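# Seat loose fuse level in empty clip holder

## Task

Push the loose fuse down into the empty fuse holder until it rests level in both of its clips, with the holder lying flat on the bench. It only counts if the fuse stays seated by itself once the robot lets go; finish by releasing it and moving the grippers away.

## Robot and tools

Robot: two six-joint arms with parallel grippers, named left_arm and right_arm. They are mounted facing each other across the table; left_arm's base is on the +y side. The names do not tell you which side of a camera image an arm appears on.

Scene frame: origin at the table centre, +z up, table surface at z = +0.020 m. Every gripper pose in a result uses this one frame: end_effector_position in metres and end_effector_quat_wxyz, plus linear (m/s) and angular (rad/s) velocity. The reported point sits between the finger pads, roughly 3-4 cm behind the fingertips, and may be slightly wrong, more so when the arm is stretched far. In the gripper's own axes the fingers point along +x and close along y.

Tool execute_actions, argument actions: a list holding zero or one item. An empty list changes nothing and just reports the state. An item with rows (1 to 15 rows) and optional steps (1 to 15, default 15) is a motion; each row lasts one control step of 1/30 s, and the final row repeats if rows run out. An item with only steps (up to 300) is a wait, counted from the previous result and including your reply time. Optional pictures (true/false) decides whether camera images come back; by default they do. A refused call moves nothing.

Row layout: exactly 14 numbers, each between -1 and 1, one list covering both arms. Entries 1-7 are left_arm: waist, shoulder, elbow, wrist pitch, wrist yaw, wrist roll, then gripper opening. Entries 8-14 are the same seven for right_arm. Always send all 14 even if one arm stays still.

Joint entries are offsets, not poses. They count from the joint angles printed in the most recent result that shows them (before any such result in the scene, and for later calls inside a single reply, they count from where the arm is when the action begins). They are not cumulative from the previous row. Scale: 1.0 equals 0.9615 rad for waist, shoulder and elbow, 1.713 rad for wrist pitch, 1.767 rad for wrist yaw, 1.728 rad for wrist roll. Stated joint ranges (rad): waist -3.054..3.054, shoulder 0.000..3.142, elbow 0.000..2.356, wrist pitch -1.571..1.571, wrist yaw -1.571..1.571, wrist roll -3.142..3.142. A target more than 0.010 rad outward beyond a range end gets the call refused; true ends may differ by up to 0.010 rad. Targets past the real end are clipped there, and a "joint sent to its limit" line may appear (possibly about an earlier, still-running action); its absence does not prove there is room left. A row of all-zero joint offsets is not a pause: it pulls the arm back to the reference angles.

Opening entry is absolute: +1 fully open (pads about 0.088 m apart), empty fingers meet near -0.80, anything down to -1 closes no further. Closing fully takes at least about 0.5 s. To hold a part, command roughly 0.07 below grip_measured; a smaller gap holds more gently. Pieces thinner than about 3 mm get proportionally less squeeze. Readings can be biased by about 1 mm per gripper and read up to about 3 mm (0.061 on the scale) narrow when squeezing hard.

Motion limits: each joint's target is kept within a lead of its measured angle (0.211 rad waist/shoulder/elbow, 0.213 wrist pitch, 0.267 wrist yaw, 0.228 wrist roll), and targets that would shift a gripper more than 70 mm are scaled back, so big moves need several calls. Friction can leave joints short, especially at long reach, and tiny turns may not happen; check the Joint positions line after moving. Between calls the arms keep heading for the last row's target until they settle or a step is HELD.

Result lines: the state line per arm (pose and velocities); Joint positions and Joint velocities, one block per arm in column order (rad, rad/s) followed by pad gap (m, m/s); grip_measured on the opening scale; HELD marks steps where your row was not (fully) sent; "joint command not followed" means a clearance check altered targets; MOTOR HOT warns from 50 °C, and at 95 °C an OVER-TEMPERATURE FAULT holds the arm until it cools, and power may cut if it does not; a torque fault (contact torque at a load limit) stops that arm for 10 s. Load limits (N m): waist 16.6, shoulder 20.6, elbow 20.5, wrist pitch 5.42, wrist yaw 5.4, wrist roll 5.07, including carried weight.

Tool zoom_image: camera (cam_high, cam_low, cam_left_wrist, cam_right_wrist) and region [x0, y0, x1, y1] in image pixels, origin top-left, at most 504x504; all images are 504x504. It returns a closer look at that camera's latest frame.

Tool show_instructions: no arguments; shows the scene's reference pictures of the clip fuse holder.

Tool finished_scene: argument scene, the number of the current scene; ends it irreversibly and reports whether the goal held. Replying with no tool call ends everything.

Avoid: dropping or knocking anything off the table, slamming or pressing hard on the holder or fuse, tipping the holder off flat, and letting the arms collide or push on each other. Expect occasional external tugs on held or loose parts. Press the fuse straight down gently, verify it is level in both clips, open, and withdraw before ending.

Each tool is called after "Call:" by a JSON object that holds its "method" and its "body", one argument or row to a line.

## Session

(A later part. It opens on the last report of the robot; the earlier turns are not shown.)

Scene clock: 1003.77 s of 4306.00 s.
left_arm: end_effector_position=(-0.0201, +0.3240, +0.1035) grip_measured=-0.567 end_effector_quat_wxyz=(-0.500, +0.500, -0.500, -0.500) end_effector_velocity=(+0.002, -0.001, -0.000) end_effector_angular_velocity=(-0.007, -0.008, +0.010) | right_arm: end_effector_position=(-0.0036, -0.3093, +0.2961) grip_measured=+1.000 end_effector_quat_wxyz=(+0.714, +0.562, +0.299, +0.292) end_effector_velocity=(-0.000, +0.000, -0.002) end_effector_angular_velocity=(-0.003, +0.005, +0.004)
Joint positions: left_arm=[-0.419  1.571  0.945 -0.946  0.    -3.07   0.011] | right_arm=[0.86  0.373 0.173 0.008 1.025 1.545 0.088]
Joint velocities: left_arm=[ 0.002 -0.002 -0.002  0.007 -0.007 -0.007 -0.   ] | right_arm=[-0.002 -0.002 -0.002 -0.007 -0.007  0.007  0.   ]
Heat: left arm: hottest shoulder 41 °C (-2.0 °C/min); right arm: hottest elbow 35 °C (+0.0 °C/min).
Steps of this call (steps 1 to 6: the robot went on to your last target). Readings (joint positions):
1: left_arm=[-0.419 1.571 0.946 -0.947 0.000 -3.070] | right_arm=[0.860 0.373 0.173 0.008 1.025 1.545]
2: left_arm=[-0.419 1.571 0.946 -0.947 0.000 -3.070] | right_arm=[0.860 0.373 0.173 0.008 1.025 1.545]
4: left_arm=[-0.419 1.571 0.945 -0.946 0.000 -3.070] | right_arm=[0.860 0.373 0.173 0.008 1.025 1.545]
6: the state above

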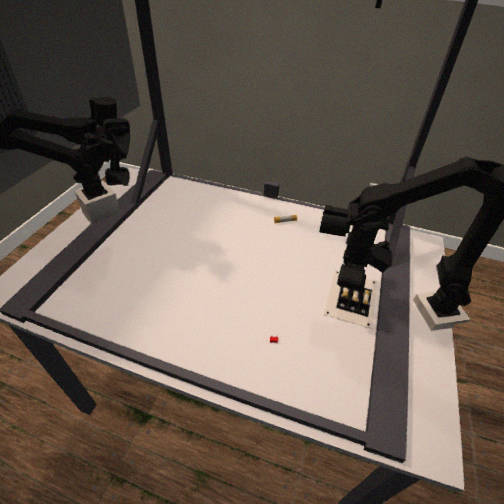

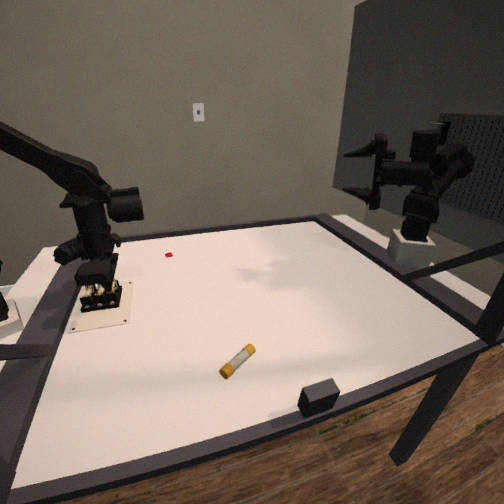

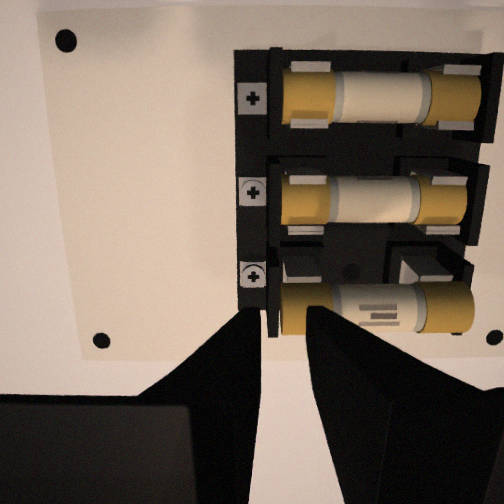

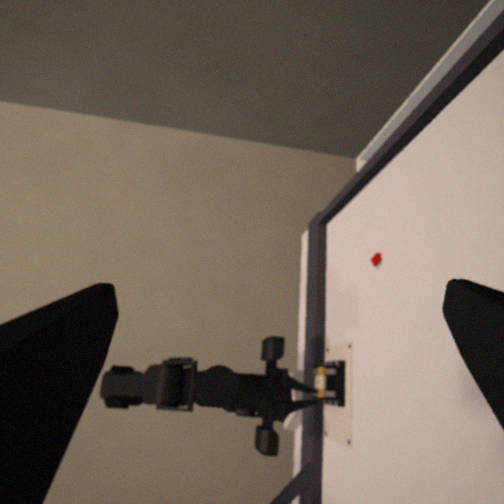

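Call:
{"method": "execute_actions", "body": {
  "actions": [
    {"rows": [[0,-0.004,0.006,0,0,0,-0.57,0,0,0,0,0,0,1],[0,-0.009,0.014,-0.001,0,0,-0.57,0,0,0,0,0,0,1],[0,-0.010,0.016,-0.0015,0,0,-0.59,0,0,0,0,0,0,1],[0,-0.010,0.016,-0.0015,0,0,-0.61,0,0,0,0,0,0,1],[0,-0.010,0.016,-0.0015,0,0,-0.63,0,0,0,0,0,0,1],[0,-0.010,0.016,-0.0015,0,0,-0.63,0,0,0,0,0,0,1],[0,-0.010,0.016,-0.0015,0,0,-0.63,0,0,0,0,0,0,1],[0,-0.005,0.008,-0.0005,0,0,-0.63,0,0,0,0,0,0,1],[0,0.002,-0.002,0.0005,0,0,-0.63,0,0,0,0,0,0,1],[0,0.007,-0.010,0.001,0,0,-0.63,0,0,0,0,0,0,1],[0,0.011,-0.015,0.001,0,0,-0.63,0,0,0,0,0,0,1],[0,0.016,-0.020,0.001,0,0,-0.63,0,0,0,0,0,0,1],[0,0.022,-0.026,0.0012,0,0,-0.63,0,0,0,0,0,0,1],[0,0.029,-0.033,0.0015,0,0,-0.63,0,0,0,0,0,0,1],[0,0.036,-0.040,0.002,0,0,-0.63,0,0,0,0,0,0,1]], "steps": 15}
  ],
  "pictures": false
}}

Call:
{"method": "execute_actions", "body": {
  "actions": [
    {"rows": [[0,0.040,-0.043,0.002,0,0,-0.63,0,0,0,0,0,0,1],[0,0.045,-0.048,0.0023,0,0,-0.63,0,0,0,0,0,0,1],[0,0.050,-0.053,0.0026,0,0,-0.63,0,0,0,0,0,0,1],[0,0.055,-0.058,0.003,0,0,-0.63,0,0,0,0,0,0,1],[0,0.060,-0.063,0.0034,0,0,-0.63,0,0,0,0,0,0,1],[0,0.065,-0.067,0.0038,0,0,-0.63,0,0,0,0,0,0,1],[0,0.070,-0.071,0.0042,0,0,-0.63,0,0,0,0,0,0,1],[0,0.075,-0.075,0.0046,0,0,-0.63,0,0,0,0,0,0,1],[0,0.080,-0.079,0.005,0,0,-0.63,0,0,0,0,0,0,1],[0,0.084,-0.082,0.0054,0,0,-0.63,0,0,0,0,0,0,1]], "steps": 15}
  ]
}}

Scene clock: 1070.70 s of 4306.00 s.
left_arm: end_effector_position=(-0.0198, +0.3248, +0.1019) grip_measured=-0.626 end_effector_quat_wxyz=(-0.502, +0.498, -0.498, -0.501) end_effector_velocity=(-0.000, +0.013, -0.020) end_effector_angular_velocity=(+0.081, -0.002, +0.005) | right_arm: end_effector_position=(-0.0036, -0.3093, +0.2961) grip_measured=+1.000 end_effector_quat_wxyz=(+0.714, +0.562, +0.299, +0.292) end_effector_velocity=(+0.000, -0.001, +0.000) end_effector_angular_velocity=(+0.003, +0.003, -0.005)
Joint positions: left_arm=[-0.419  1.575  0.943 -0.946 -0.002 -3.07   0.008] | right_arm=[0.86  0.373 0.173 0.008 1.025 1.545 0.088]
Joint velocities: left_arm=[-0.002  0.051 -0.037  0.007 -0.007 -0.007 -0.001] | right_arm=[ 0.002 -0.002  0.002 -0.007  0.007  0.007  0.   ]
Heat: left arm: hottest shoulder 37 °C (-3.0 °C/min); right arm: hottest elbow 36 °C (+1.0 °C/min).
Steps of this call (steps 1 to 15: the robot went on to your last target; steps 16 to 90: nothing new was sent; then 63.43 s passed at rest; steps 91 to 105: all 15 steps of this action). Readings (joint positions):
91: left_arm=[-0.419 1.570 0.945 -0.946 0.000 -3.070] | right_arm=[0.860 0.373 0.173 0.008 1.025 1.545]
92: left_arm=[-0.419 1.569 0.945 -0.946 0.000 -3.070] | right_arm=[0.860 0.373 0.173 0.008 1.025 1.545]
94: left_arm=[-0.419 1.568 0.946 -0.946 0.000 -3.070] | right_arm=[0.860 0.373 0.173 0.008 1.025 1.545]
98: left_arm=[-0.419 1.568 0.947 -0.947 -0.001 -3.070] | right_arm=[0.860 0.373 0.173 0.008 1.025 1.545]
105: the state above

Scene clock: 1071.20 s of 4306.00 s.
left_arm: end_effector_position=(-0.0199, +0.3268, +0.0958) grip_measured=-0.627 end_effector_quat_wxyz=(-0.507, +0.493, -0.493, -0.506) end_effector_velocity=(+0.004, +0.006, +0.000) end_effector_angular_velocity=(+0.023, -0.021, +0.009) | right_arm: end_effector_position=(-0.0036, -0.3093, +0.2961) grip_measured=+1.000 end_effector_quat_wxyz=(+0.714, +0.562, +0.299, +0.292) end_effector_velocity=(-0.000, -0.000, -0.001) end_effector_angular_velocity=(-0.008, -0.005, +0.005)
Joint positions: left_arm=[-0.419  1.594  0.935 -0.939 -0.002 -3.07   0.008] | right_arm=[0.86  0.373 0.173 0.008 1.025 1.545 0.088]
Joint velocities: left_arm=[ 0.002 -0.002 -0.002 -0.022 -0.022 -0.007 -0.   ] | right_arm=[-0.002 -0.007 -0.002 -0.007 -0.007 -0.007  0.   ]
Heat: left arm: hottest shoulder 37 °C (-3.0 °C/min); right arm: hottest elbow 36 °C (+1.0 °C/min).
Steps of this call (steps 1 to 15: all 15 steps of this action). Readings (joint positions):
1: left_arm=[-0.419 1.577 0.942 -0.945 -0.002 -3.070] | right_arm=[0.860 0.373 0.173 0.008 1.025 1.545]
2: left_arm=[-0.419 1.579 0.941 -0.945 -0.002 -3.070] | right_arm=[0.860 0.373 0.173 0.008 1.025 1.545]
4: left_arm=[-0.419 1.582 0.939 -0.943 -0.003 -3.070] | right_arm=[0.860 0.373 0.173 0.008 1.025 1.545]
8: left_arm=[-0.419 1.588 0.936 -0.942 -0.003 -3.070] | right_arm=[0.860 0.373 0.173 0.008 1.025 1.545]
15: the state above

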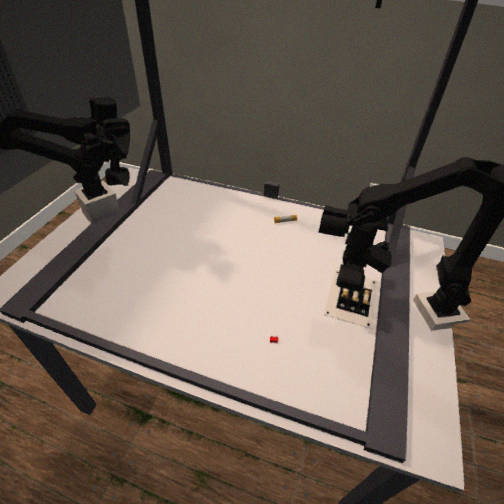

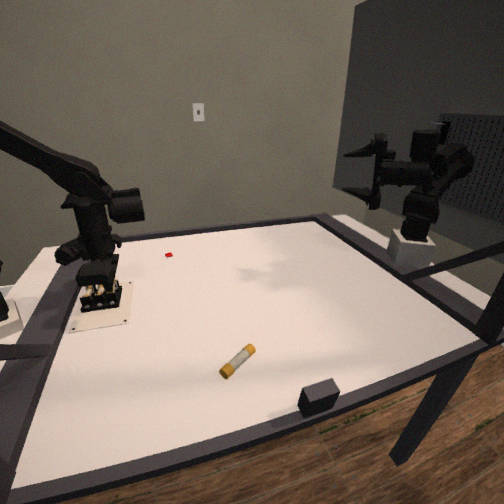

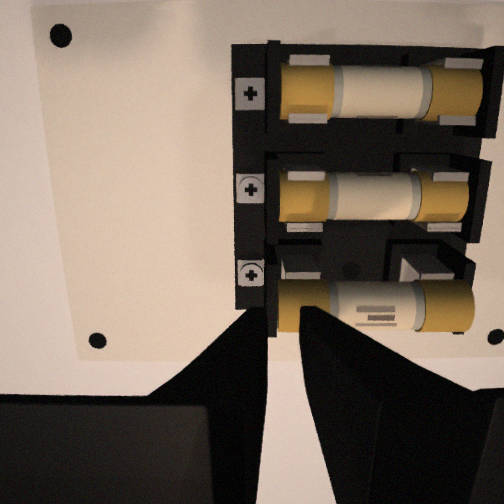

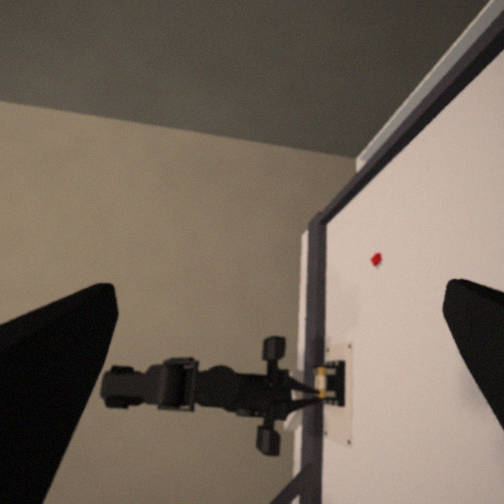

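Call:
{"method": "execute_actions", "body": {
  "actions": [
    {"rows": [[0,0.070,-0.077,0.0015,0,0,-0.63,0,0,0,0,0,0,1],[0,0.076,-0.081,0.002,0,0,-0.63,0,0,0,0,0,0,1],[0,0.082,-0.085,0.0025,0,0,-0.63,0,0,0,0,0,0,1],[0,0.088,-0.089,0.003,0,0,-0.63,0,0,0,0,0,0,1],[0,0.094,-0.093,0.0035,0,0,-0.63,0,0,0,0,0,0,1],[0,0.100,-0.097,0.004,0,0,-0.63,0,0,0,0,0,0,1],[0,0.106,-0.101,0.0045,0,0,-0.63,0,0,0,0,0,0,1],[0,0.112,-0.105,0.005,0,0,-0.63,0,0,0,0,0,0,1],[0,0.118,-0.109,0.0055,0,0,-0.63,0,0,0,0,0,0,1],[0,0.124,-0.113,0.006,0,0,-0.63,0,0,0,0,0,0,1],[0,0.130,-0.117,0.0065,0,0,-0.63,0,0,0,0,0,0,1],[0,0.135,-0.120,0.007,0,0,-0.63,0,0,0,0,0,0,1]], "steps": 15}
  ]
}}

Scene clock: 1086.17 s of 4306.00 s.
left_arm: end_effector_position=(-0.0206, +0.3257, +0.0860) grip_measured=-0.628 end_effector_quat_wxyz=(-0.511, +0.487, -0.489, -0.512) end_effector_velocity=(-0.002, +0.003, -0.003) end_effector_angular_velocity=(+0.021, +0.008, +0.005) | right_arm: end_effector_position=(-0.0036, -0.3093, +0.2961) grip_measured=+1.000 end_effector_quat_wxyz=(+0.714, +0.562, +0.299, +0.292) end_effector_velocity=(+0.001, -0.001, -0.003) end_effector_angular_velocity=(-0.016, -0.011, -0.009)
Joint positions: left_arm=[-0.421  1.632  0.932 -0.918  0.    -3.07   0.008] | right_arm=[0.86  0.373 0.173 0.008 1.025 1.545 0.088]
Joint velocities: left_arm=[-0.002  0.012 -0.002 -0.007  0.007 -0.007 -0.   ] | right_arm=[-0.002 -0.002 -0.007 -0.007  0.007 -0.007  0.   ]
Heat: left arm: hottest shoulder 36 °C (-3.0 °C/min); right arm: hottest elbow 36 °C (+1.0 °C/min).
Steps of this call (steps 1 to 15: the robot went on to your last target; steps 16 to 90: nothing new was sent; then 11.47 s passed at rest; steps 91 to 105: all 15 steps of this action). Readings (joint positions):
91: left_arm=[-0.419 1.595 0.935 -0.939 -0.002 -3.070] | right_arm=[0.860 0.373 0.173 0.008 1.025 1.545]
92: left_arm=[-0.419 1.596 0.935 -0.938 -0.002 -3.070] | right_arm=[0.860 0.373 0.173 0.008 1.025 1.545]
94: left_arm=[-0.420 1.604 0.933 -0.928 -0.000 -3.070] | right_arm=[0.860 0.373 0.173 0.008 1.025 1.545]
98: left_arm=[-0.421 1.623 0.932 -0.918 0.000 -3.070] | right_arm=[0.860 0.373 0.173 0.008 1.025 1.545]
105: the state above

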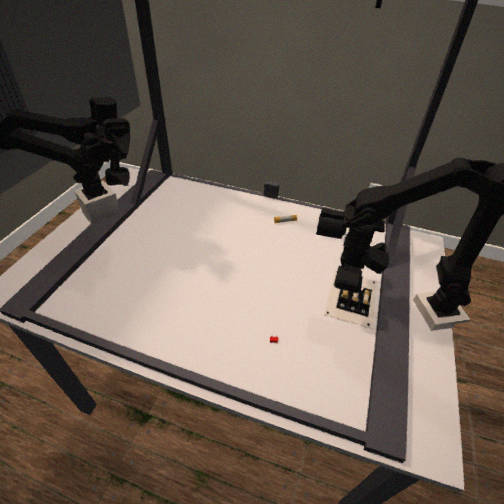

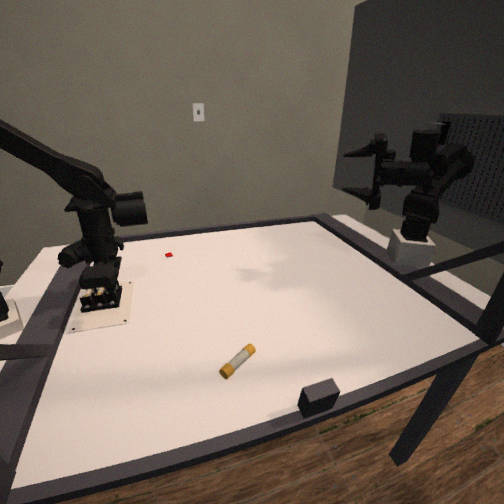

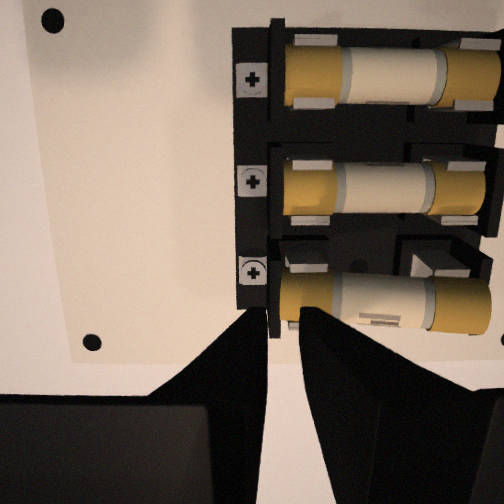

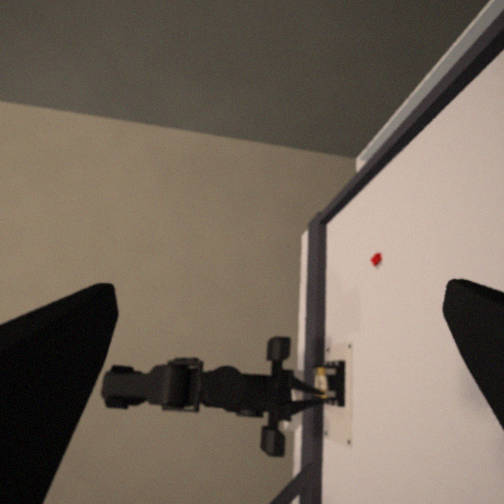

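Call:
{"method": "execute_actions", "body": {
  "actions": [
    {"rows": [[0,0.088,-0.108,-0.004,0,0,-0.63,0,0,0,0,0,0,1],[0,0.076,-0.094,-0.003,0,0,-0.63,0,0,0,0,0,0,1],[0,0.061,-0.078,-0.002,0,0,-0.63,0,0,0,0,0,0,1],[0,0.045,-0.061,-0.002,0,0,-0.63,0,0,0,0,0,0,1],[0,0.029,-0.044,-0.002,0,0,-0.63,0,0,0,0,0,0,1],[0,0.013,-0.028,-0.002,0,0,-0.63,0,0,0,0,0,0,1],[0,-0.002,-0.013,-0.002,0,0,-0.63,0,0,0,0,0,0,1],[0,-0.016,0.001,-0.003,0,0,-0.63,0,0,0,0,0,0,1],[0,-0.029,0.013,-0.005,0,0,-0.63,0,0,0,0,0,0,1],[0,-0.040,0.023,-0.009,0,0,-0.63,0,0,0,0,0,0,1],[0,-0.050,0.032,-0.015,0,0,-0.63,0,0,0,0,0,0,1],[0,-0.058,0.041,-0.022,0,0,-0.63,0,0,0,0,0,0,1],[0,-0.064,0.048,-0.028,0,0,-0.63,0,0,0,0,0,0,1],[0,-0.0685,0.0535,-0.032,0,0,-0.63,0,0,0,0,0,0,1],[0,-0.0704,0.0561,-0.0335,0,0,-0.63,0,0,0,0,0,0,1]], "steps": 15}
  ],
  "pictures": false
}}

Call:
{"method": "execute_actions", "body": {
  "actions": [
    {"steps": 7}
  ],
  "pictures": false
}}

Call:
{"method": "execute_actions", "body": {
  "actions": [
    {"rows": [[0.003,0,0,-0.001,0,0.002,-0.61,0,0,0,0,0,0,1],[0.008,0,0,-0.001,0,0.006,-0.58,0,0,0,0,0,0,1],[0.018,0,0,-0.001,0,0.0115,-0.55,0,0,0,0,0,0,1],[0.030,0,0,-0.001,0,0.0178,-0.52,0,0,0,0,0,0,1],[0.043,0,0,-0.001,0,0.0248,-0.49,0,0,0,0,0,0,1],[0.056,0,0,-0.001,0,0.0323,-0.46,0,0,0,0,0,0,1],[0.070,0,0,-0.001,0,0.0398,-0.43,0,0,0,0,0,0,1],[0.083,0,0,-0.001,0,0.0468,-0.41,0,0,0,0,0,0,1],[0.093,0,0,-0.001,0,0.0528,-0.40,0,0,0,0,0,0,1],[0.101,0,0,-0.001,0,0.0574,-0.39,0,0,0,0,0,0,1],[0.1065,0,0,-0.001,0,0.0603,-0.39,0,0,0,0,0,0,1],[0.1085,0,0,-0.001,0,0.0614,-0.39,0,0,0,0,0,0,1]], "steps": 15}
  ],
  "pictures": false
}}

Call:
{"method": "execute_actions", "body": {
  "actions": [
    {"steps": 6}
  ]
}}

Scene clock: 1116.27 s of 4306.00 s.
left_arm: end_effector_position=(-0.0207, +0.3241, +0.1025) grip_measured=-0.628 end_effector_quat_wxyz=(-0.505, +0.494, -0.496, -0.505) end_effector_velocity=(+0.002, -0.008, +0.058) end_effector_angular_velocity=(-0.109, -0.015, +0.010) | right_arm: end_effector_position=(-0.0036, -0.3093, +0.2961) grip_measured=+1.000 end_effector_quat_wxyz=(+0.714, +0.562, +0.299, +0.292) end_effector_velocity=(+0.000, -0.000, +0.003) end_effector_angular_velocity=(+0.007, -0.003, -0.004)
Joint positions: left_arm=[-0.421  1.587  0.957 -0.96   0.001 -3.07   0.008] | right_arm=[0.86  0.373 0.173 0.008 1.025 1.545 0.088]
Joint velocities: left_arm=[ 0.002 -0.149  0.1   -0.139 -0.007 -0.007  0.   ] | right_arm=[ 0.002 -0.002  0.002  0.007  0.007 -0.007  0.   ]
Heat: left arm: hottest shoulder 38 °C (+0.0 °C/min); right arm: hottest elbow 36 °C (+0.0 °C/min).
Steps of this call (steps 1 to 15: the robot went on to your last target; steps 16 to 90: nothing new was sent; then 26.60 s passed at rest; steps 91 to 105: all 15 steps of this action). Readings (joint positions):
91: left_arm=[-0.421 1.632 0.932 -0.918 0.000 -3.070] | right_arm=[0.860 0.373 0.173 0.008 1.025 1.545]
92: left_arm=[-0.421 1.632 0.932 -0.918 0.000 -3.070] | right_arm=[0.860 0.373 0.173 0.008 1.025 1.545]
94: left_arm=[-0.421 1.627 0.935 -0.918 0.000 -3.070] | right_arm=[0.860 0.373 0.173 0.008 1.025 1.545]
98: left_arm=[-0.421 1.611 0.944 -0.919 0.001 -3.070] | right_arm=[0.860 0.373 0.173 0.008 1.025 1.545]
105: the state above

Scene clock: 1116.50 s of 4306.00 s.
left_arm: end_effector_position=(-0.0205, +0.3209, +0.1098) grip_measured=-0.628 end_effector_quat_wxyz=(-0.500, +0.499, -0.501, -0.500) end_effector_velocity=(-0.000, +0.008, +0.001) end_effector_angular_velocity=(+0.032, -0.005, -0.010) | right_arm: end_effector_position=(-0.0036, -0.3093, +0.2961) grip_measured=+1.000 end_effector_quat_wxyz=(+0.714, +0.562, +0.299, +0.292) end_effector_velocity=(-0.002, +0.002, -0.000) end_effector_angular_velocity=(+0.001, +0.001, +0.020)
Joint positions: left_arm=[-0.421  1.572  0.974 -0.972  0.001 -3.07   0.008] | right_arm=[0.86  0.373 0.173 0.008 1.025 1.545 0.088]
Joint velocities: left_arm=[-0.002 -0.007 -0.002 -0.037 -0.007  0.007 -0.   ] | right_arm=[-0.002 -0.002 -0.002  0.007 -0.022 -0.007  0.   ]
Heat: left arm: hottest shoulder 38 °C (+0.0 °C/min); right arm: hottest elbow 36 °C (+0.0 °C/min).
Steps of this call (steps 1 to 7: the robot went on to your last target). Readings (joint positions):
1: left_arm=[-0.421 1.582 0.961 -0.964 0.001 -3.070] | right_arm=[0.860 0.373 0.173 0.008 1.025 1.545]
2: left_arm=[-0.421 1.579 0.966 -0.966 0.001 -3.070] | right_arm=[0.860 0.373 0.173 0.008 1.025 1.545]
4: left_arm=[-0.421 1.574 0.972 -0.970 0.001 -3.070] | right_arm=[0.860 0.373 0.173 0.008 1.025 1.545]
7: the state above

Scene clock: 1117.00 s of 4306.00 s.
left_arm: end_effector_position=(+0.0047, +0.3240, +0.1098) grip_measured=-0.399 end_effector_quat_wxyz=(-0.499, +0.500, -0.500, -0.501) end_effector_velocity=(+0.007, +0.003, +0.001) end_effector_angular_velocity=(+0.001, +0.008, -0.020) | right_arm: end_effector_position=(-0.0036, -0.3093, +0.2961) grip_measured=+1.000 end_effector_quat_wxyz=(+0.714, +0.562, +0.299, +0.292) end_effector_velocity=(-0.000, +0.000, -0.003) end_effector_angular_velocity=(-0.026, -0.019, +0.007)
Joint positions: left_arm=[-0.322  1.572  0.974 -0.973  0.001 -2.974  0.019] | right_arm=[0.86  0.373 0.173 0.008 1.025 1.545 0.088]
Joint velocities: left_arm=[ 0.032 -0.007 -0.002 -0.007  0.007  0.051  0.003] | right_arm=[-0.002  0.002 -0.002 -0.007 -0.007 -0.022  0.   ]
Heat: left arm: hottest shoulder 38 °C (+0.0 °C/min); right arm: hottest elbow 36 °C (+0.0 °C/min).
Steps of this call (steps 1 to 15: all 15 steps of this action). Readings (joint positions):
1: left_arm=[-0.421 1.572 0.974 -0.973 0.001 -3.070] | right_arm=[0.860 0.373 0.173 0.008 1.025 1.545]
2: left_arm=[-0.421 1.572 0.974 -0.973 0.001 -3.070] | right_arm=[0.860 0.373 0.173 0.008 1.025 1.545]
4: left_arm=[-0.415 1.572 0.974 -0.973 0.001 -3.062] | right_arm=[0.860 0.373 0.173 0.008 1.025 1.545]
8: left_arm=[-0.375 1.572 0.974 -0.973 0.001 -3.022] | right_arm=[0.860 0.373 0.173 0.008 1.025 1.545]
15: the state above

Scene clock: 1117.20 s of 4306.00 s.
left_arm: end_effector_position=(+0.0052, +0.3241, +0.1098) grip_measured=-0.393 end_effector_quat_wxyz=(-0.500, +0.499, -0.501, -0.500) end_effector_velocity=(-0.001, +0.005, +0.001) end_effector_angular_velocity=(+0.016, +0.010, +0.010) | right_arm: end_effector_position=(-0.0036, -0.3093, +0.2961) grip_measured=+1.000 end_effector_quat_wxyz=(+0.714, +0.562, +0.299, +0.292) end_effector_velocity=(-0.000, +0.000, -0.002) end_effector_angular_velocity=(-0.012, -0.006, +0.005)
Joint positions: left_arm=[-0.32   1.572  0.974 -0.973  0.001 -2.969  0.02 ] | right_arm=[0.86  0.373 0.173 0.008 1.025 1.545 0.088]
Joint velocities: left_arm=[ 0.002 -0.007 -0.002 -0.022  0.007 -0.007  0.   ] | right_arm=[-0.002 -0.002 -0.002 -0.007 -0.007 -0.007  0.   ]
Heat: left arm: hottest shoulder 38 °C (+0.0 °C/min); right arm: hottest elbow 36 °C (+0.0 °C/min).
Steps of this call (steps 1 to 6: the robot went on to your last target). Readings (joint positions):
1: left_arm=[-0.321 1.572 0.974 -0.973 0.001 -2.972] | right_arm=[0.860 0.373 0.173 0.008 1.025 1.545]
2: left_arm=[-0.321 1.572 0.974 -0.973 0.001 -2.971] | right_arm=[0.860 0.373 0.173 0.008 1.025 1.545]
4: left_arm=[-0.320 1.572 0.974 -0.973 0.001 -2.970] | right_arm=[0.860 0.373 0.173 0.008 1.025 1.545]
6: the state above

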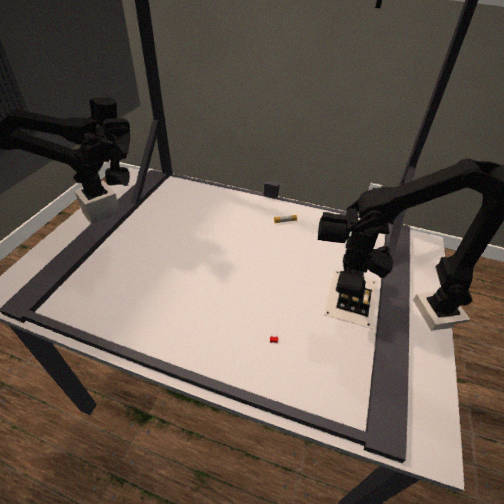

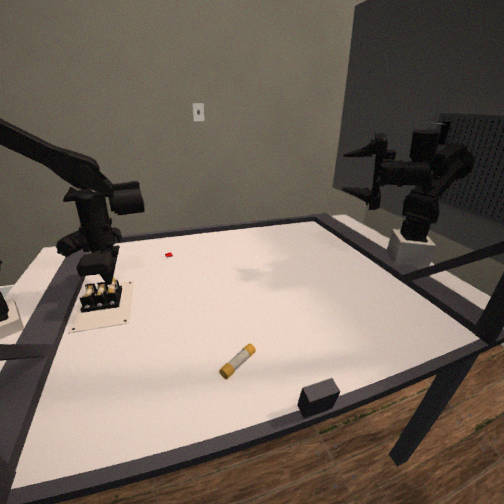

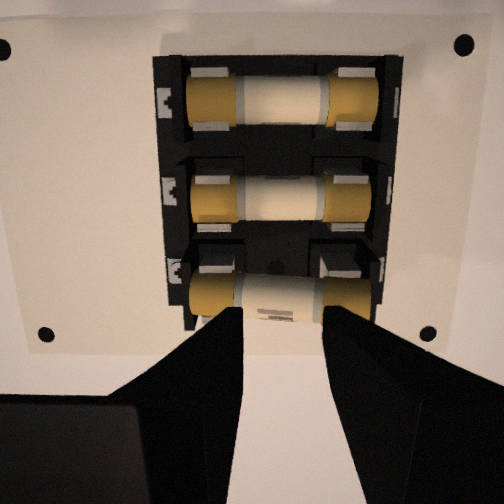

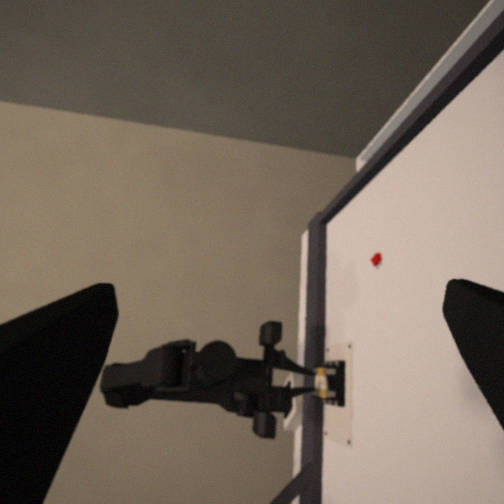

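Call:
{"method": "zoom_image", "body": {
  "camera": "cam_left_wrist",
  "region": [160, 160, 412, 350]
}}

Call:
{"method": "zoom_image", "body": {
  "camera": "cam_right_wrist",
  "region": [285, 345, 365, 425]
}}

Region (160, 160, 412, 350) of cam_left_wrist's 504x504 image, scaled by 2.000, with more detail than that image has; it fills the top 380 rows of this view, and the rest is white.

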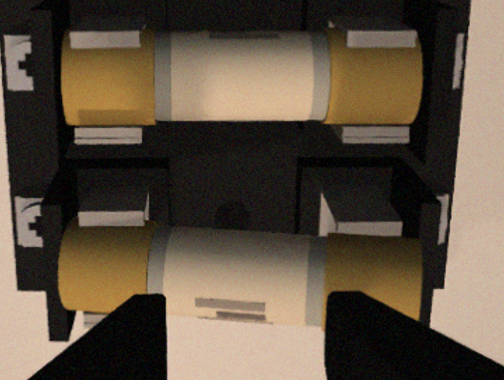

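Region (285, 345, 365, 425) of cam_right_wrist's 504x504 image, scaled by 6.300, with more detail than that image has.

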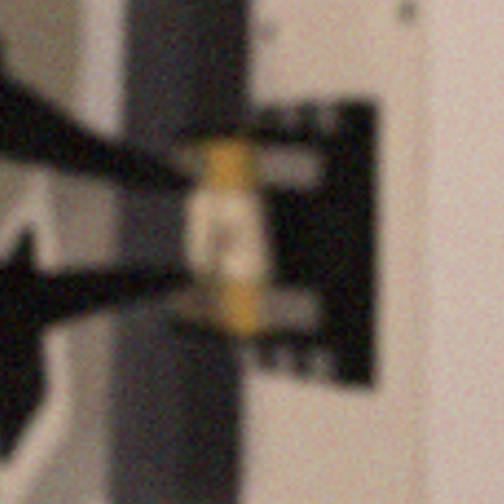

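Call:
{"method": "execute_actions", "body": {
  "actions": [
    {"rows": [[0,0.003,-0.005,0.0005,0,0,-0.40,0,0,0,0,0,0,1],[0,0.006,-0.010,0.0010,0,0,-0.41,0,0,0,0,0,0,1],[0,0.0078,-0.0140,0.0024,0,0,-0.41,0,0,0,0,0,0,1],[0,0.0089,-0.0168,0.0046,0,0,-0.41,0,0,0,0,0,0,1],[0,0.0100,-0.0196,0.0068,0,0,-0.41,0,0,0,0,0,0,1],[0,0.0111,-0.0224,0.0090,0,0,-0.41,0,0,0,0,0,0,1],[0,0.0122,-0.0252,0.0112,0,0,-0.41,0,0,0,0,0,0,1],[0,0.0133,-0.0280,0.0134,0,0,-0.41,0,0,0,0,0,0,1],[0,0.0144,-0.0307,0.0155,0,0,-0.41,0,0,0,0,0,0,1],[0,0.0153,-0.0331,0.0173,0,0,-0.41,0,0,0,0,0,0,1],[0,0.0175,-0.0355,0.0180,0,0,-0.41,0,0,0,0,0,0,1],[0,0.0210,-0.0385,0.0184,0,0,-0.41,0,0,0,0,0,0,1],[0,0.0260,-0.0425,0.0187,0,0,-0.41,0,0,0,0,0,0,1],[0,0.0320,-0.0470,0.0190,0,0,-0.41,0,0,0,0,0,0,1],[0,0.0380,-0.0520,0.0193,0,0,-0.41,0,0,0,0,0,0,1]], "steps": 15}
  ],
  "pictures": false
}}

Call:
{"method": "execute_actions", "body": {
  "actions": [
    {"rows": [[0,0.032,-0.034,0.0034,0,0,-0.41,0,0,0,0,0,0,1],[0,0.038,-0.038,0.0037,0,0,-0.41,0,0,0,0,0,0,1],[0,0.044,-0.042,0.0040,0,0,-0.41,0,0,0,0,0,0,1],[0,0.050,-0.046,0.0043,0,0,-0.41,0,0,0,0,0,0,1],[0,0.056,-0.050,0.0046,0,0,-0.41,0,0,0,0,0,0,1],[0,0.062,-0.055,0.0050,0,0,-0.41,0,0,0,0,0,0,1],[0,0.068,-0.060,0.0054,0,0,-0.41,0,0,0,0,0,0,1],[0,0.074,-0.064,0.0058,0,0,-0.41,0,0,0,0,0,0,1],[0,0.079,-0.068,0.0062,0,0,-0.41,0,0,0,0,0,0,1],[0,0.083,-0.072,0.0066,0,0,-0.41,0,0,0,0,0,0,1]], "steps": 14}
  ]
}}

Scene clock: 1225.30 s of 4306.00 s.
left_arm: end_effector_position=(+0.0051, +0.3257, +0.1020) grip_measured=-0.407 end_effector_quat_wxyz=(-0.502, +0.497, -0.499, -0.502) end_effector_velocity=(-0.000, +0.012, -0.017) end_effector_angular_velocity=(+0.081, +0.006, +0.010) | right_arm: end_effector_position=(-0.0036, -0.3093, +0.2961) grip_measured=+1.000 end_effector_quat_wxyz=(+0.714, +0.562, +0.299, +0.292) end_effector_velocity=(+0.000, -0.001, -0.001) end_effector_angular_velocity=(-0.017, -0.008, +0.005)
Joint positions: left_arm=[-0.319  1.583  0.952 -0.947  0.001 -2.969  0.019] | right_arm=[0.86  0.373 0.173 0.008 1.025 1.545 0.088]
Joint velocities: left_arm=[ 0.002  0.046 -0.027 -0.007 -0.007 -0.007 -0.   ] | right_arm=[-0.002 -0.007  0.002 -0.022 -0.007 -0.007  0.   ]
Heat: left arm: hottest shoulder 37 °C (+0.0 °C/min); right arm: hottest elbow 36 °C (+0.0 °C/min).
Steps of this call (steps 1 to 15: the robot went on to your last target; steps 16 to 90: nothing new was sent; then 104.60 s passed at rest; steps 91 to 105: all 15 steps of this action). Readings (joint positions):
91: left_arm=[-0.319 1.572 0.974 -0.973 0.001 -2.969] | right_arm=[0.860 0.373 0.173 0.008 1.025 1.545]
92: left_arm=[-0.319 1.572 0.974 -0.973 0.001 -2.969] | right_arm=[0.860 0.373 0.173 0.008 1.025 1.545]
94: left_arm=[-0.319 1.572 0.974 -0.972 0.001 -2.969] | right_arm=[0.860 0.373 0.173 0.008 1.025 1.545]
98: left_arm=[-0.319 1.574 0.966 -0.961 0.001 -2.969] | right_arm=[0.860 0.373 0.173 0.008 1.025 1.545]
105: the state above

Scene clock: 1225.77 s of 4306.00 s.
left_arm: end_effector_position=(+0.0050, +0.3285, +0.0961) grip_measured=-0.407 end_effector_quat_wxyz=(-0.507, +0.491, -0.493, -0.508) end_effector_velocity=(-0.002, +0.006, -0.001) end_effector_angular_velocity=(+0.028, -0.003, -0.000) | right_arm: end_effector_position=(-0.0036, -0.3093, +0.2961) grip_measured=+1.000 end_effector_quat_wxyz=(+0.714, +0.562, +0.299, +0.292) end_effector_velocity=(+0.003, -0.002, -0.005) end_effector_angular_velocity=(-0.020, -0.004, -0.015)
Joint positions: left_arm=[-0.319  1.602  0.945 -0.945 -0.002 -2.969  0.019] | right_arm=[0.86  0.373 0.173 0.008 1.025 1.545 0.088]
Joint velocities: left_arm=[-0.007  0.002 -0.002 -0.022 -0.007 -0.007 -0.   ] | right_arm=[-0.007 -0.002 -0.007 -0.022  0.007  0.007  0.   ]
Heat: left arm: hottest shoulder 37 °C (+0.0 °C/min); right arm: hottest elbow 36 °C (+0.0 °C/min).
Steps of this call (steps 1 to 14: all 14 steps of this action). Readings (joint positions):
1: left_arm=[-0.319 1.585 0.951 -0.946 0.000 -2.969] | right_arm=[0.860 0.373 0.173 0.008 1.025 1.545]
2: left_arm=[-0.319 1.586 0.950 -0.946 0.000 -2.969] | right_arm=[0.860 0.373 0.173 0.008 1.025 1.545]
4: left_arm=[-0.319 1.590 0.949 -0.946 0.000 -2.969] | right_arm=[0.860 0.373 0.173 0.008 1.025 1.545]
8: left_arm=[-0.319 1.598 0.947 -0.946 -0.001 -2.969] | right_arm=[0.860 0.373 0.173 0.008 1.025 1.545]
14: the state above

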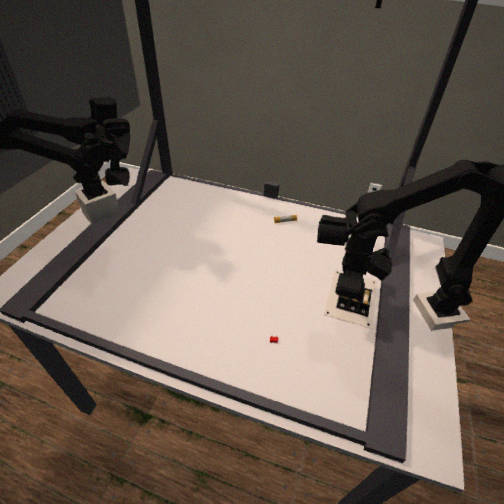

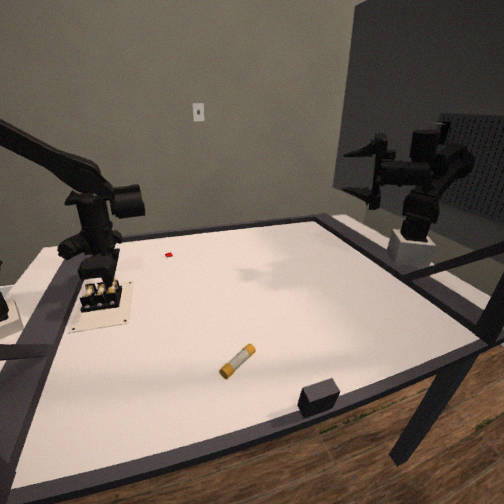

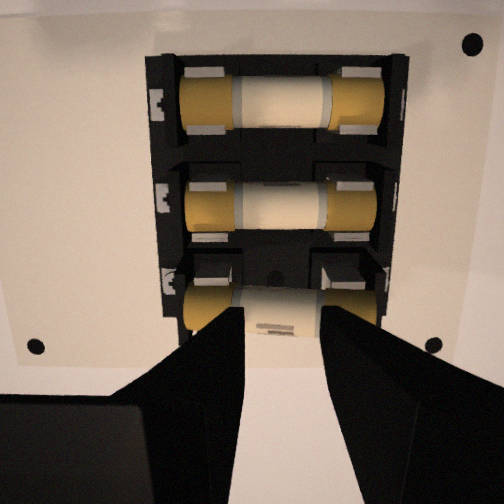

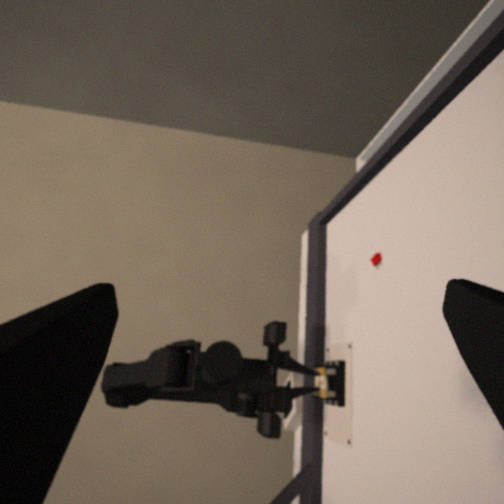

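Call:
{"method": "execute_actions", "body": {
  "actions": [
    {"rows": [[0,0.067,-0.067,0.0059,0,0,-0.41,0,0,0,0,0,0,1],[0,0.071,-0.070,0.0064,0,0,-0.41,0,0,0,0,0,0,1],[0,0.075,-0.073,0.0069,0,0,-0.41,0,0,0,0,0,0,1],[0,0.079,-0.076,0.0074,0,0,-0.41,0,0,0,0,0,0,1],[0,0.083,-0.079,0.0080,0,0,-0.41,0,0,0,0,0,0,1],[0,0.087,-0.082,0.0086,0,0,-0.41,0,0,0,0,0,0,1],[0,0.091,-0.085,0.0092,0,0,-0.41,0,0,0,0,0,0,1],[0,0.095,-0.088,0.0098,0,0,-0.41,0,0,0,0,0,0,1],[0,0.099,-0.091,0.0104,0,0,-0.41,0,0,0,0,0,0,1],[0,0.103,-0.094,0.0110,0,0,-0.41,0,0,0,0,0,0,1],[0,0.107,-0.096,0.0115,0,0,-0.41,0,0,0,0,0,0,1],[0,0.110,-0.098,0.0120,0,0,-0.41,0,0,0,0,0,0,1]], "steps": 15}
  ]
}}

Scene clock: 1240.70 s of 4306.00 s.
left_arm: end_effector_position=(+0.0050, +0.3310, +0.0833) grip_measured=-0.408 end_effector_quat_wxyz=(-0.514, +0.482, -0.486, -0.516) end_effector_velocity=(+0.000, +0.002, +0.000) end_effector_angular_velocity=(+0.009, -0.007, +0.019) | right_arm: end_effector_position=(-0.0036, -0.3093, +0.2961) grip_measured=+1.000 end_effector_quat_wxyz=(+0.714, +0.562, +0.299, +0.292) end_effector_velocity=(-0.002, +0.002, -0.002) end_effector_angular_velocity=(-0.013, -0.004, +0.020)
Joint positions: left_arm=[-0.319  1.641  0.929 -0.92  -0.005 -2.969  0.019] | right_arm=[0.86  0.373 0.173 0.008 1.025 1.545 0.088]
Joint velocities: left_arm=[-0.002 -0.002 -0.002 -0.007 -0.007 -0.022 -0.   ] | right_arm=[-0.002 -0.002 -0.002 -0.007 -0.022 -0.007  0.   ]
Heat: left arm: hottest shoulder 36 °C (-1.0 °C/min); right arm: hottest elbow 36 °C (+0.0 °C/min).
Steps of this call (steps 1 to 15: the robot went on to your last target; steps 16 to 90: nothing new was sent; then 11.43 s passed at rest; steps 91 to 105: all 15 steps of this action). Readings (joint positions):
91: left_arm=[-0.319 1.603 0.945 -0.945 -0.002 -2.969] | right_arm=[0.860 0.373 0.173 0.008 1.025 1.545]
92: left_arm=[-0.319 1.604 0.945 -0.945 -0.002 -2.969] | right_arm=[0.860 0.373 0.173 0.008 1.025 1.545]
94: left_arm=[-0.319 1.606 0.945 -0.945 -0.003 -2.969] | right_arm=[0.860 0.373 0.173 0.008 1.025 1.545]
98: left_arm=[-0.319 1.617 0.940 -0.935 -0.008 -2.969] | right_arm=[0.860 0.373 0.173 0.008 1.025 1.545]
105: the state above

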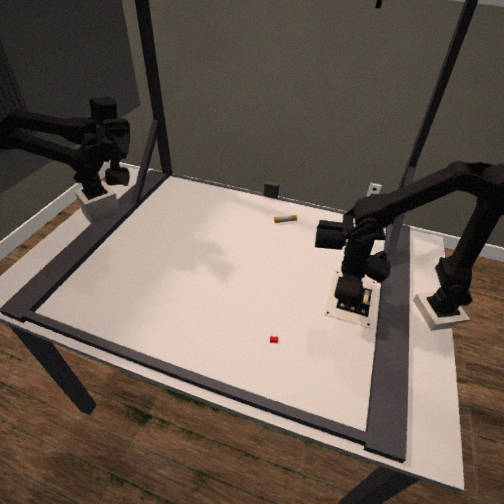

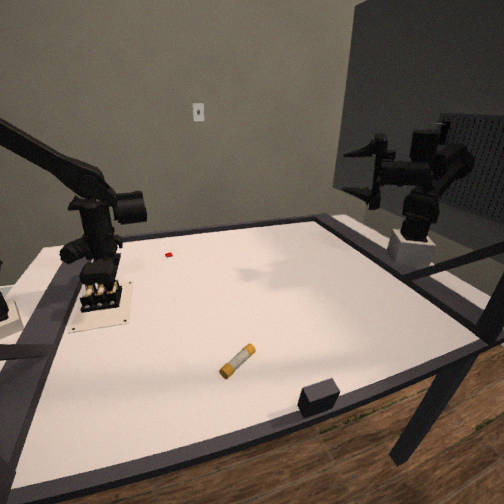

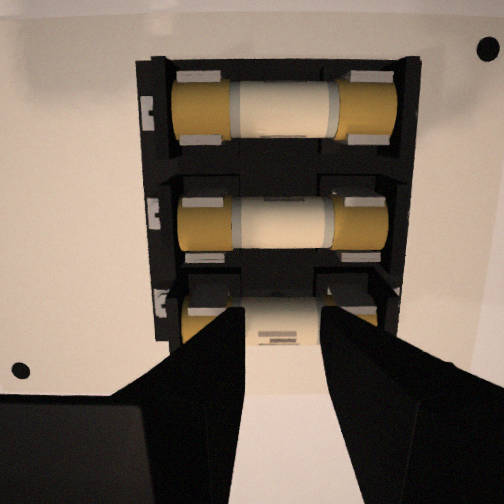

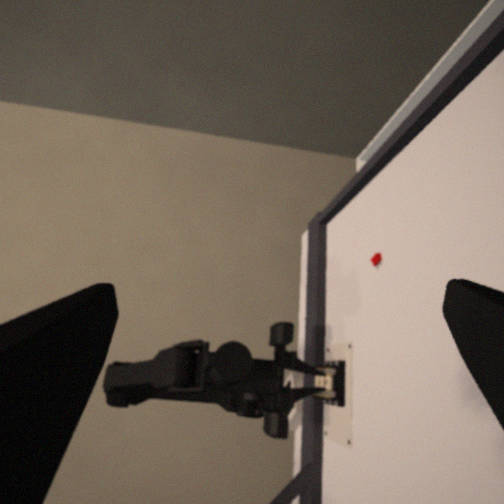

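Call:
{"method": "execute_actions", "body": {
  "actions": [
    {"rows": [[0,0.062,-0.073,-0.001,0,0,-0.41,0,0,0,0,0,0,1],[0,0.051,-0.061,0.000,0,0,-0.41,0,0,0,0,0,0,1],[0,0.038,-0.047,0.001,0,0,-0.41,0,0,0,0,0,0,1],[0,0.024,-0.033,0.002,0,0,-0.41,0,0,0,0,0,0,1],[0,0.010,-0.019,0.002,0,0,-0.41,0,0,0,0,0,0,1],[0,-0.004,-0.006,0.002,0,0,-0.41,0,0,0,0,0,0,1],[0,-0.017,0.006,0.002,0,0,-0.41,0,0,0,0,0,0,1],[0,-0.029,0.016,0.001,0.001,0,-0.41,0,0,0,0,0,0,1],[0,-0.040,0.025,-0.002,0.002,0,-0.41,0,0,0,0,0,0,1],[0,-0.050,0.033,-0.007,0.003,0,-0.38,0,0,0,0,0,0,1],[0,-0.059,0.041,-0.013,0.004,0,-0.30,0,0,0,0,0,0,1],[0,-0.067,0.048,-0.020,0.004,0,-0.15,0,0,0,0,0,0,1],[0,-0.073,0.054,-0.026,0.004,0,0.05,0,0,0,0,0,0,1],[0,-0.077,0.057,-0.030,0.004,0,0.3,0,0,0,0,0,0,1],[0,-0.079,0.059,-0.032,0.004,0,0.55,0,0,0,0,0,0,1]], "steps": 15}
  ],
  "pictures": false
}}

Call:
{"method": "execute_actions", "body": {
  "actions": [
    {"steps": 12}
  ]
}}

Call:
{"method": "zoom_image", "body": {
  "camera": "cam_left_wrist",
  "region": [150, 140, 410, 360]
}}

Call:
{"method": "zoom_image", "body": {
  "camera": "cam_right_wrist",
  "region": [285, 345, 365, 425]
}}

Scene clock: 1260.90 s of 4306.00 s.
left_arm: end_effector_position=(+0.0052, +0.3259, +0.1028) grip_measured=-0.003 end_effector_quat_wxyz=(-0.504, +0.496, -0.497, -0.503) end_effector_velocity=(+0.005, -0.032, +0.090) end_effector_angular_velocity=(-0.230, -0.032, -0.005) | right_arm: end_effector_position=(-0.0036, -0.3093, +0.2961) grip_measured=+1.000 end_effector_quat_wxyz=(+0.714, +0.562, +0.299, +0.292) end_effector_velocity=(-0.000, +0.001, +0.000) end_effector_angular_velocity=(-0.008, -0.013, +0.007)
Joint positions: left_arm=[-0.32   1.587  0.959 -0.957 -0.001 -2.969  0.039] | right_arm=[0.86  0.373 0.173 0.008 1.025 1.545 0.088]
Joint velocities: left_arm=[ 0.002 -0.208  0.178 -0.154  0.007  0.007  0.175] | right_arm=[-0.002 -0.002 -0.002  0.007 -0.007 -0.022  0.   ]
Heat: left arm: hottest shoulder 35 °C (-2.0 °C/min); right arm: hottest elbow 36 °C (+0.0 °C/min).
Steps of this call (steps 1 to 15: the robot went on to your last target; steps 16 to 90: nothing new was sent; then 16.70 s passed at rest; steps 91 to 105: all 15 steps of this action). Readings (joint positions):
91: left_arm=[-0.319 1.641 0.929 -0.920 -0.005 -2.969] | right_arm=[0.860 0.373 0.173 0.008 1.025 1.545]
92: left_arm=[-0.319 1.640 0.929 -0.920 -0.005 -2.969] | right_arm=[0.860 0.373 0.173 0.008 1.025 1.545]
94: left_arm=[-0.319 1.635 0.933 -0.920 -0.005 -2.969] | right_arm=[0.860 0.373 0.173 0.008 1.025 1.545]
98: left_arm=[-0.320 1.622 0.938 -0.920 -0.003 -2.969] | right_arm=[0.860 0.373 0.173 0.008 1.025 1.545]
105: the state above

Scene clock: 1261.30 s of 4306.00 s.
left_arm: end_effector_position=(+0.0054, +0.3241, +0.1098) grip_measured=+0.542 end_effector_quat_wxyz=(-0.501, +0.500, -0.500, -0.500) end_effector_velocity=(+0.001, +0.002, +0.000) end_effector_angular_velocity=(+0.011, -0.020, -0.000) | right_arm: end_effector_position=(-0.0036, -0.3093, +0.2961) grip_measured=+1.000 end_effector_quat_wxyz=(+0.714, +0.562, +0.299, +0.292) end_effector_velocity=(+0.001, -0.001, -0.003) end_effector_angular_velocity=(-0.016, -0.011, -0.009)
Joint positions: left_arm=[-0.32   1.572  0.974 -0.973 -0.    -2.969  0.066] | right_arm=[0.86  0.373 0.173 0.008 1.025 1.545 0.088]
Joint velocities: left_arm=[-0.007 -0.002 -0.002 -0.007 -0.022 -0.007  0.003] | right_arm=[-0.002 -0.002 -0.007 -0.007  0.007 -0.007  0.   ]
Heat: left arm: hottest shoulder 35 °C (-2.0 °C/min); right arm: hottest elbow 36 °C (+0.0 °C/min).
Steps of this call (steps 1 to 12: the robot went on to your last target). Readings (joint positions):
1: left_arm=[-0.320 1.581 0.965 -0.962 -0.001 -2.969] | right_arm=[0.860 0.373 0.173 0.008 1.025 1.545]
2: left_arm=[-0.320 1.577 0.969 -0.964 -0.000 -2.969] | right_arm=[0.860 0.373 0.173 0.008 1.025 1.545]
4: left_arm=[-0.320 1.572 0.974 -0.969 -0.000 -2.969] | right_arm=[0.860 0.373 0.173 0.008 1.025 1.545]
8: left_arm=[-0.320 1.572 0.974 -0.972 -0.000 -2.969] | right_arm=[0.860 0.373 0.173 0.008 1.025 1.545]
12: the state above

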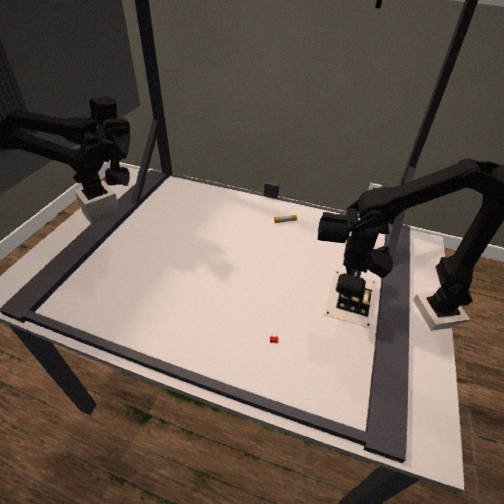

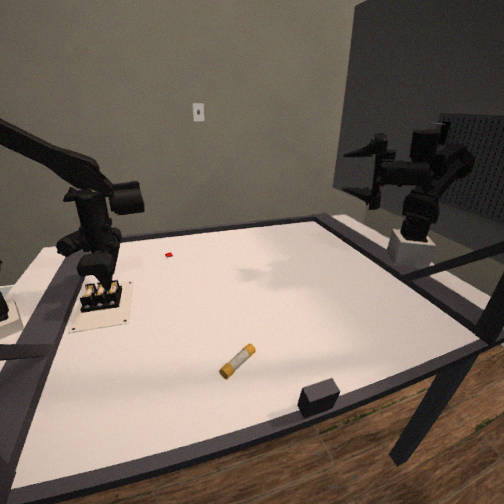

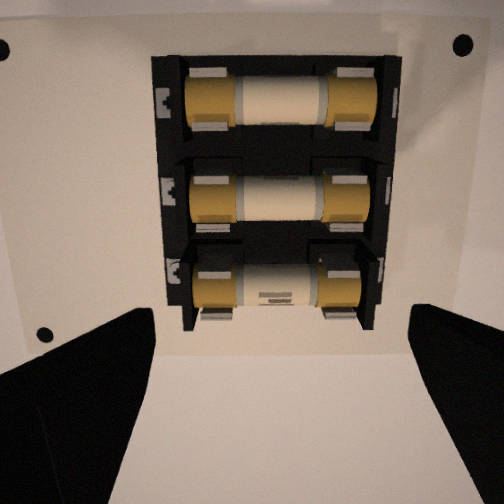

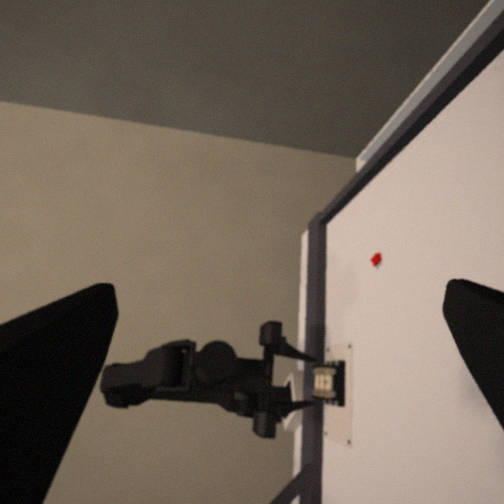

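Region (150, 140, 410, 360) of cam_left_wrist's 504x504 image, scaled by 1.938, with more detail than that image has; it fills the top 426 rows of this view, and the rest is white.

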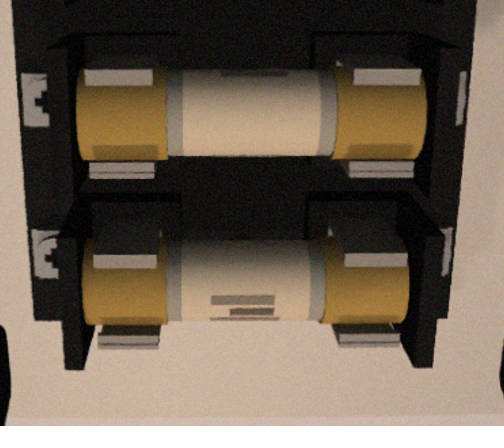

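Region (285, 345, 365, 425) of cam_right_wrist's 504x504 image, scaled by 6.300, with more detail than that image has.

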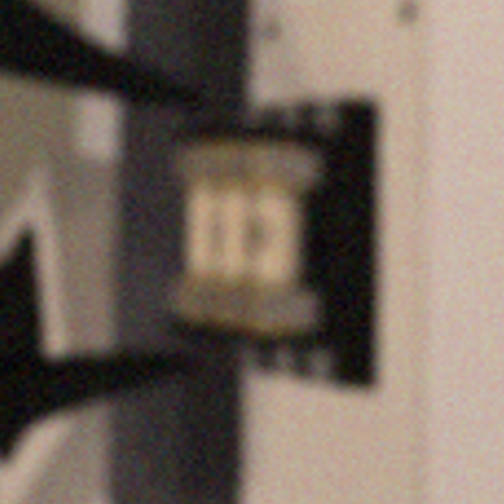

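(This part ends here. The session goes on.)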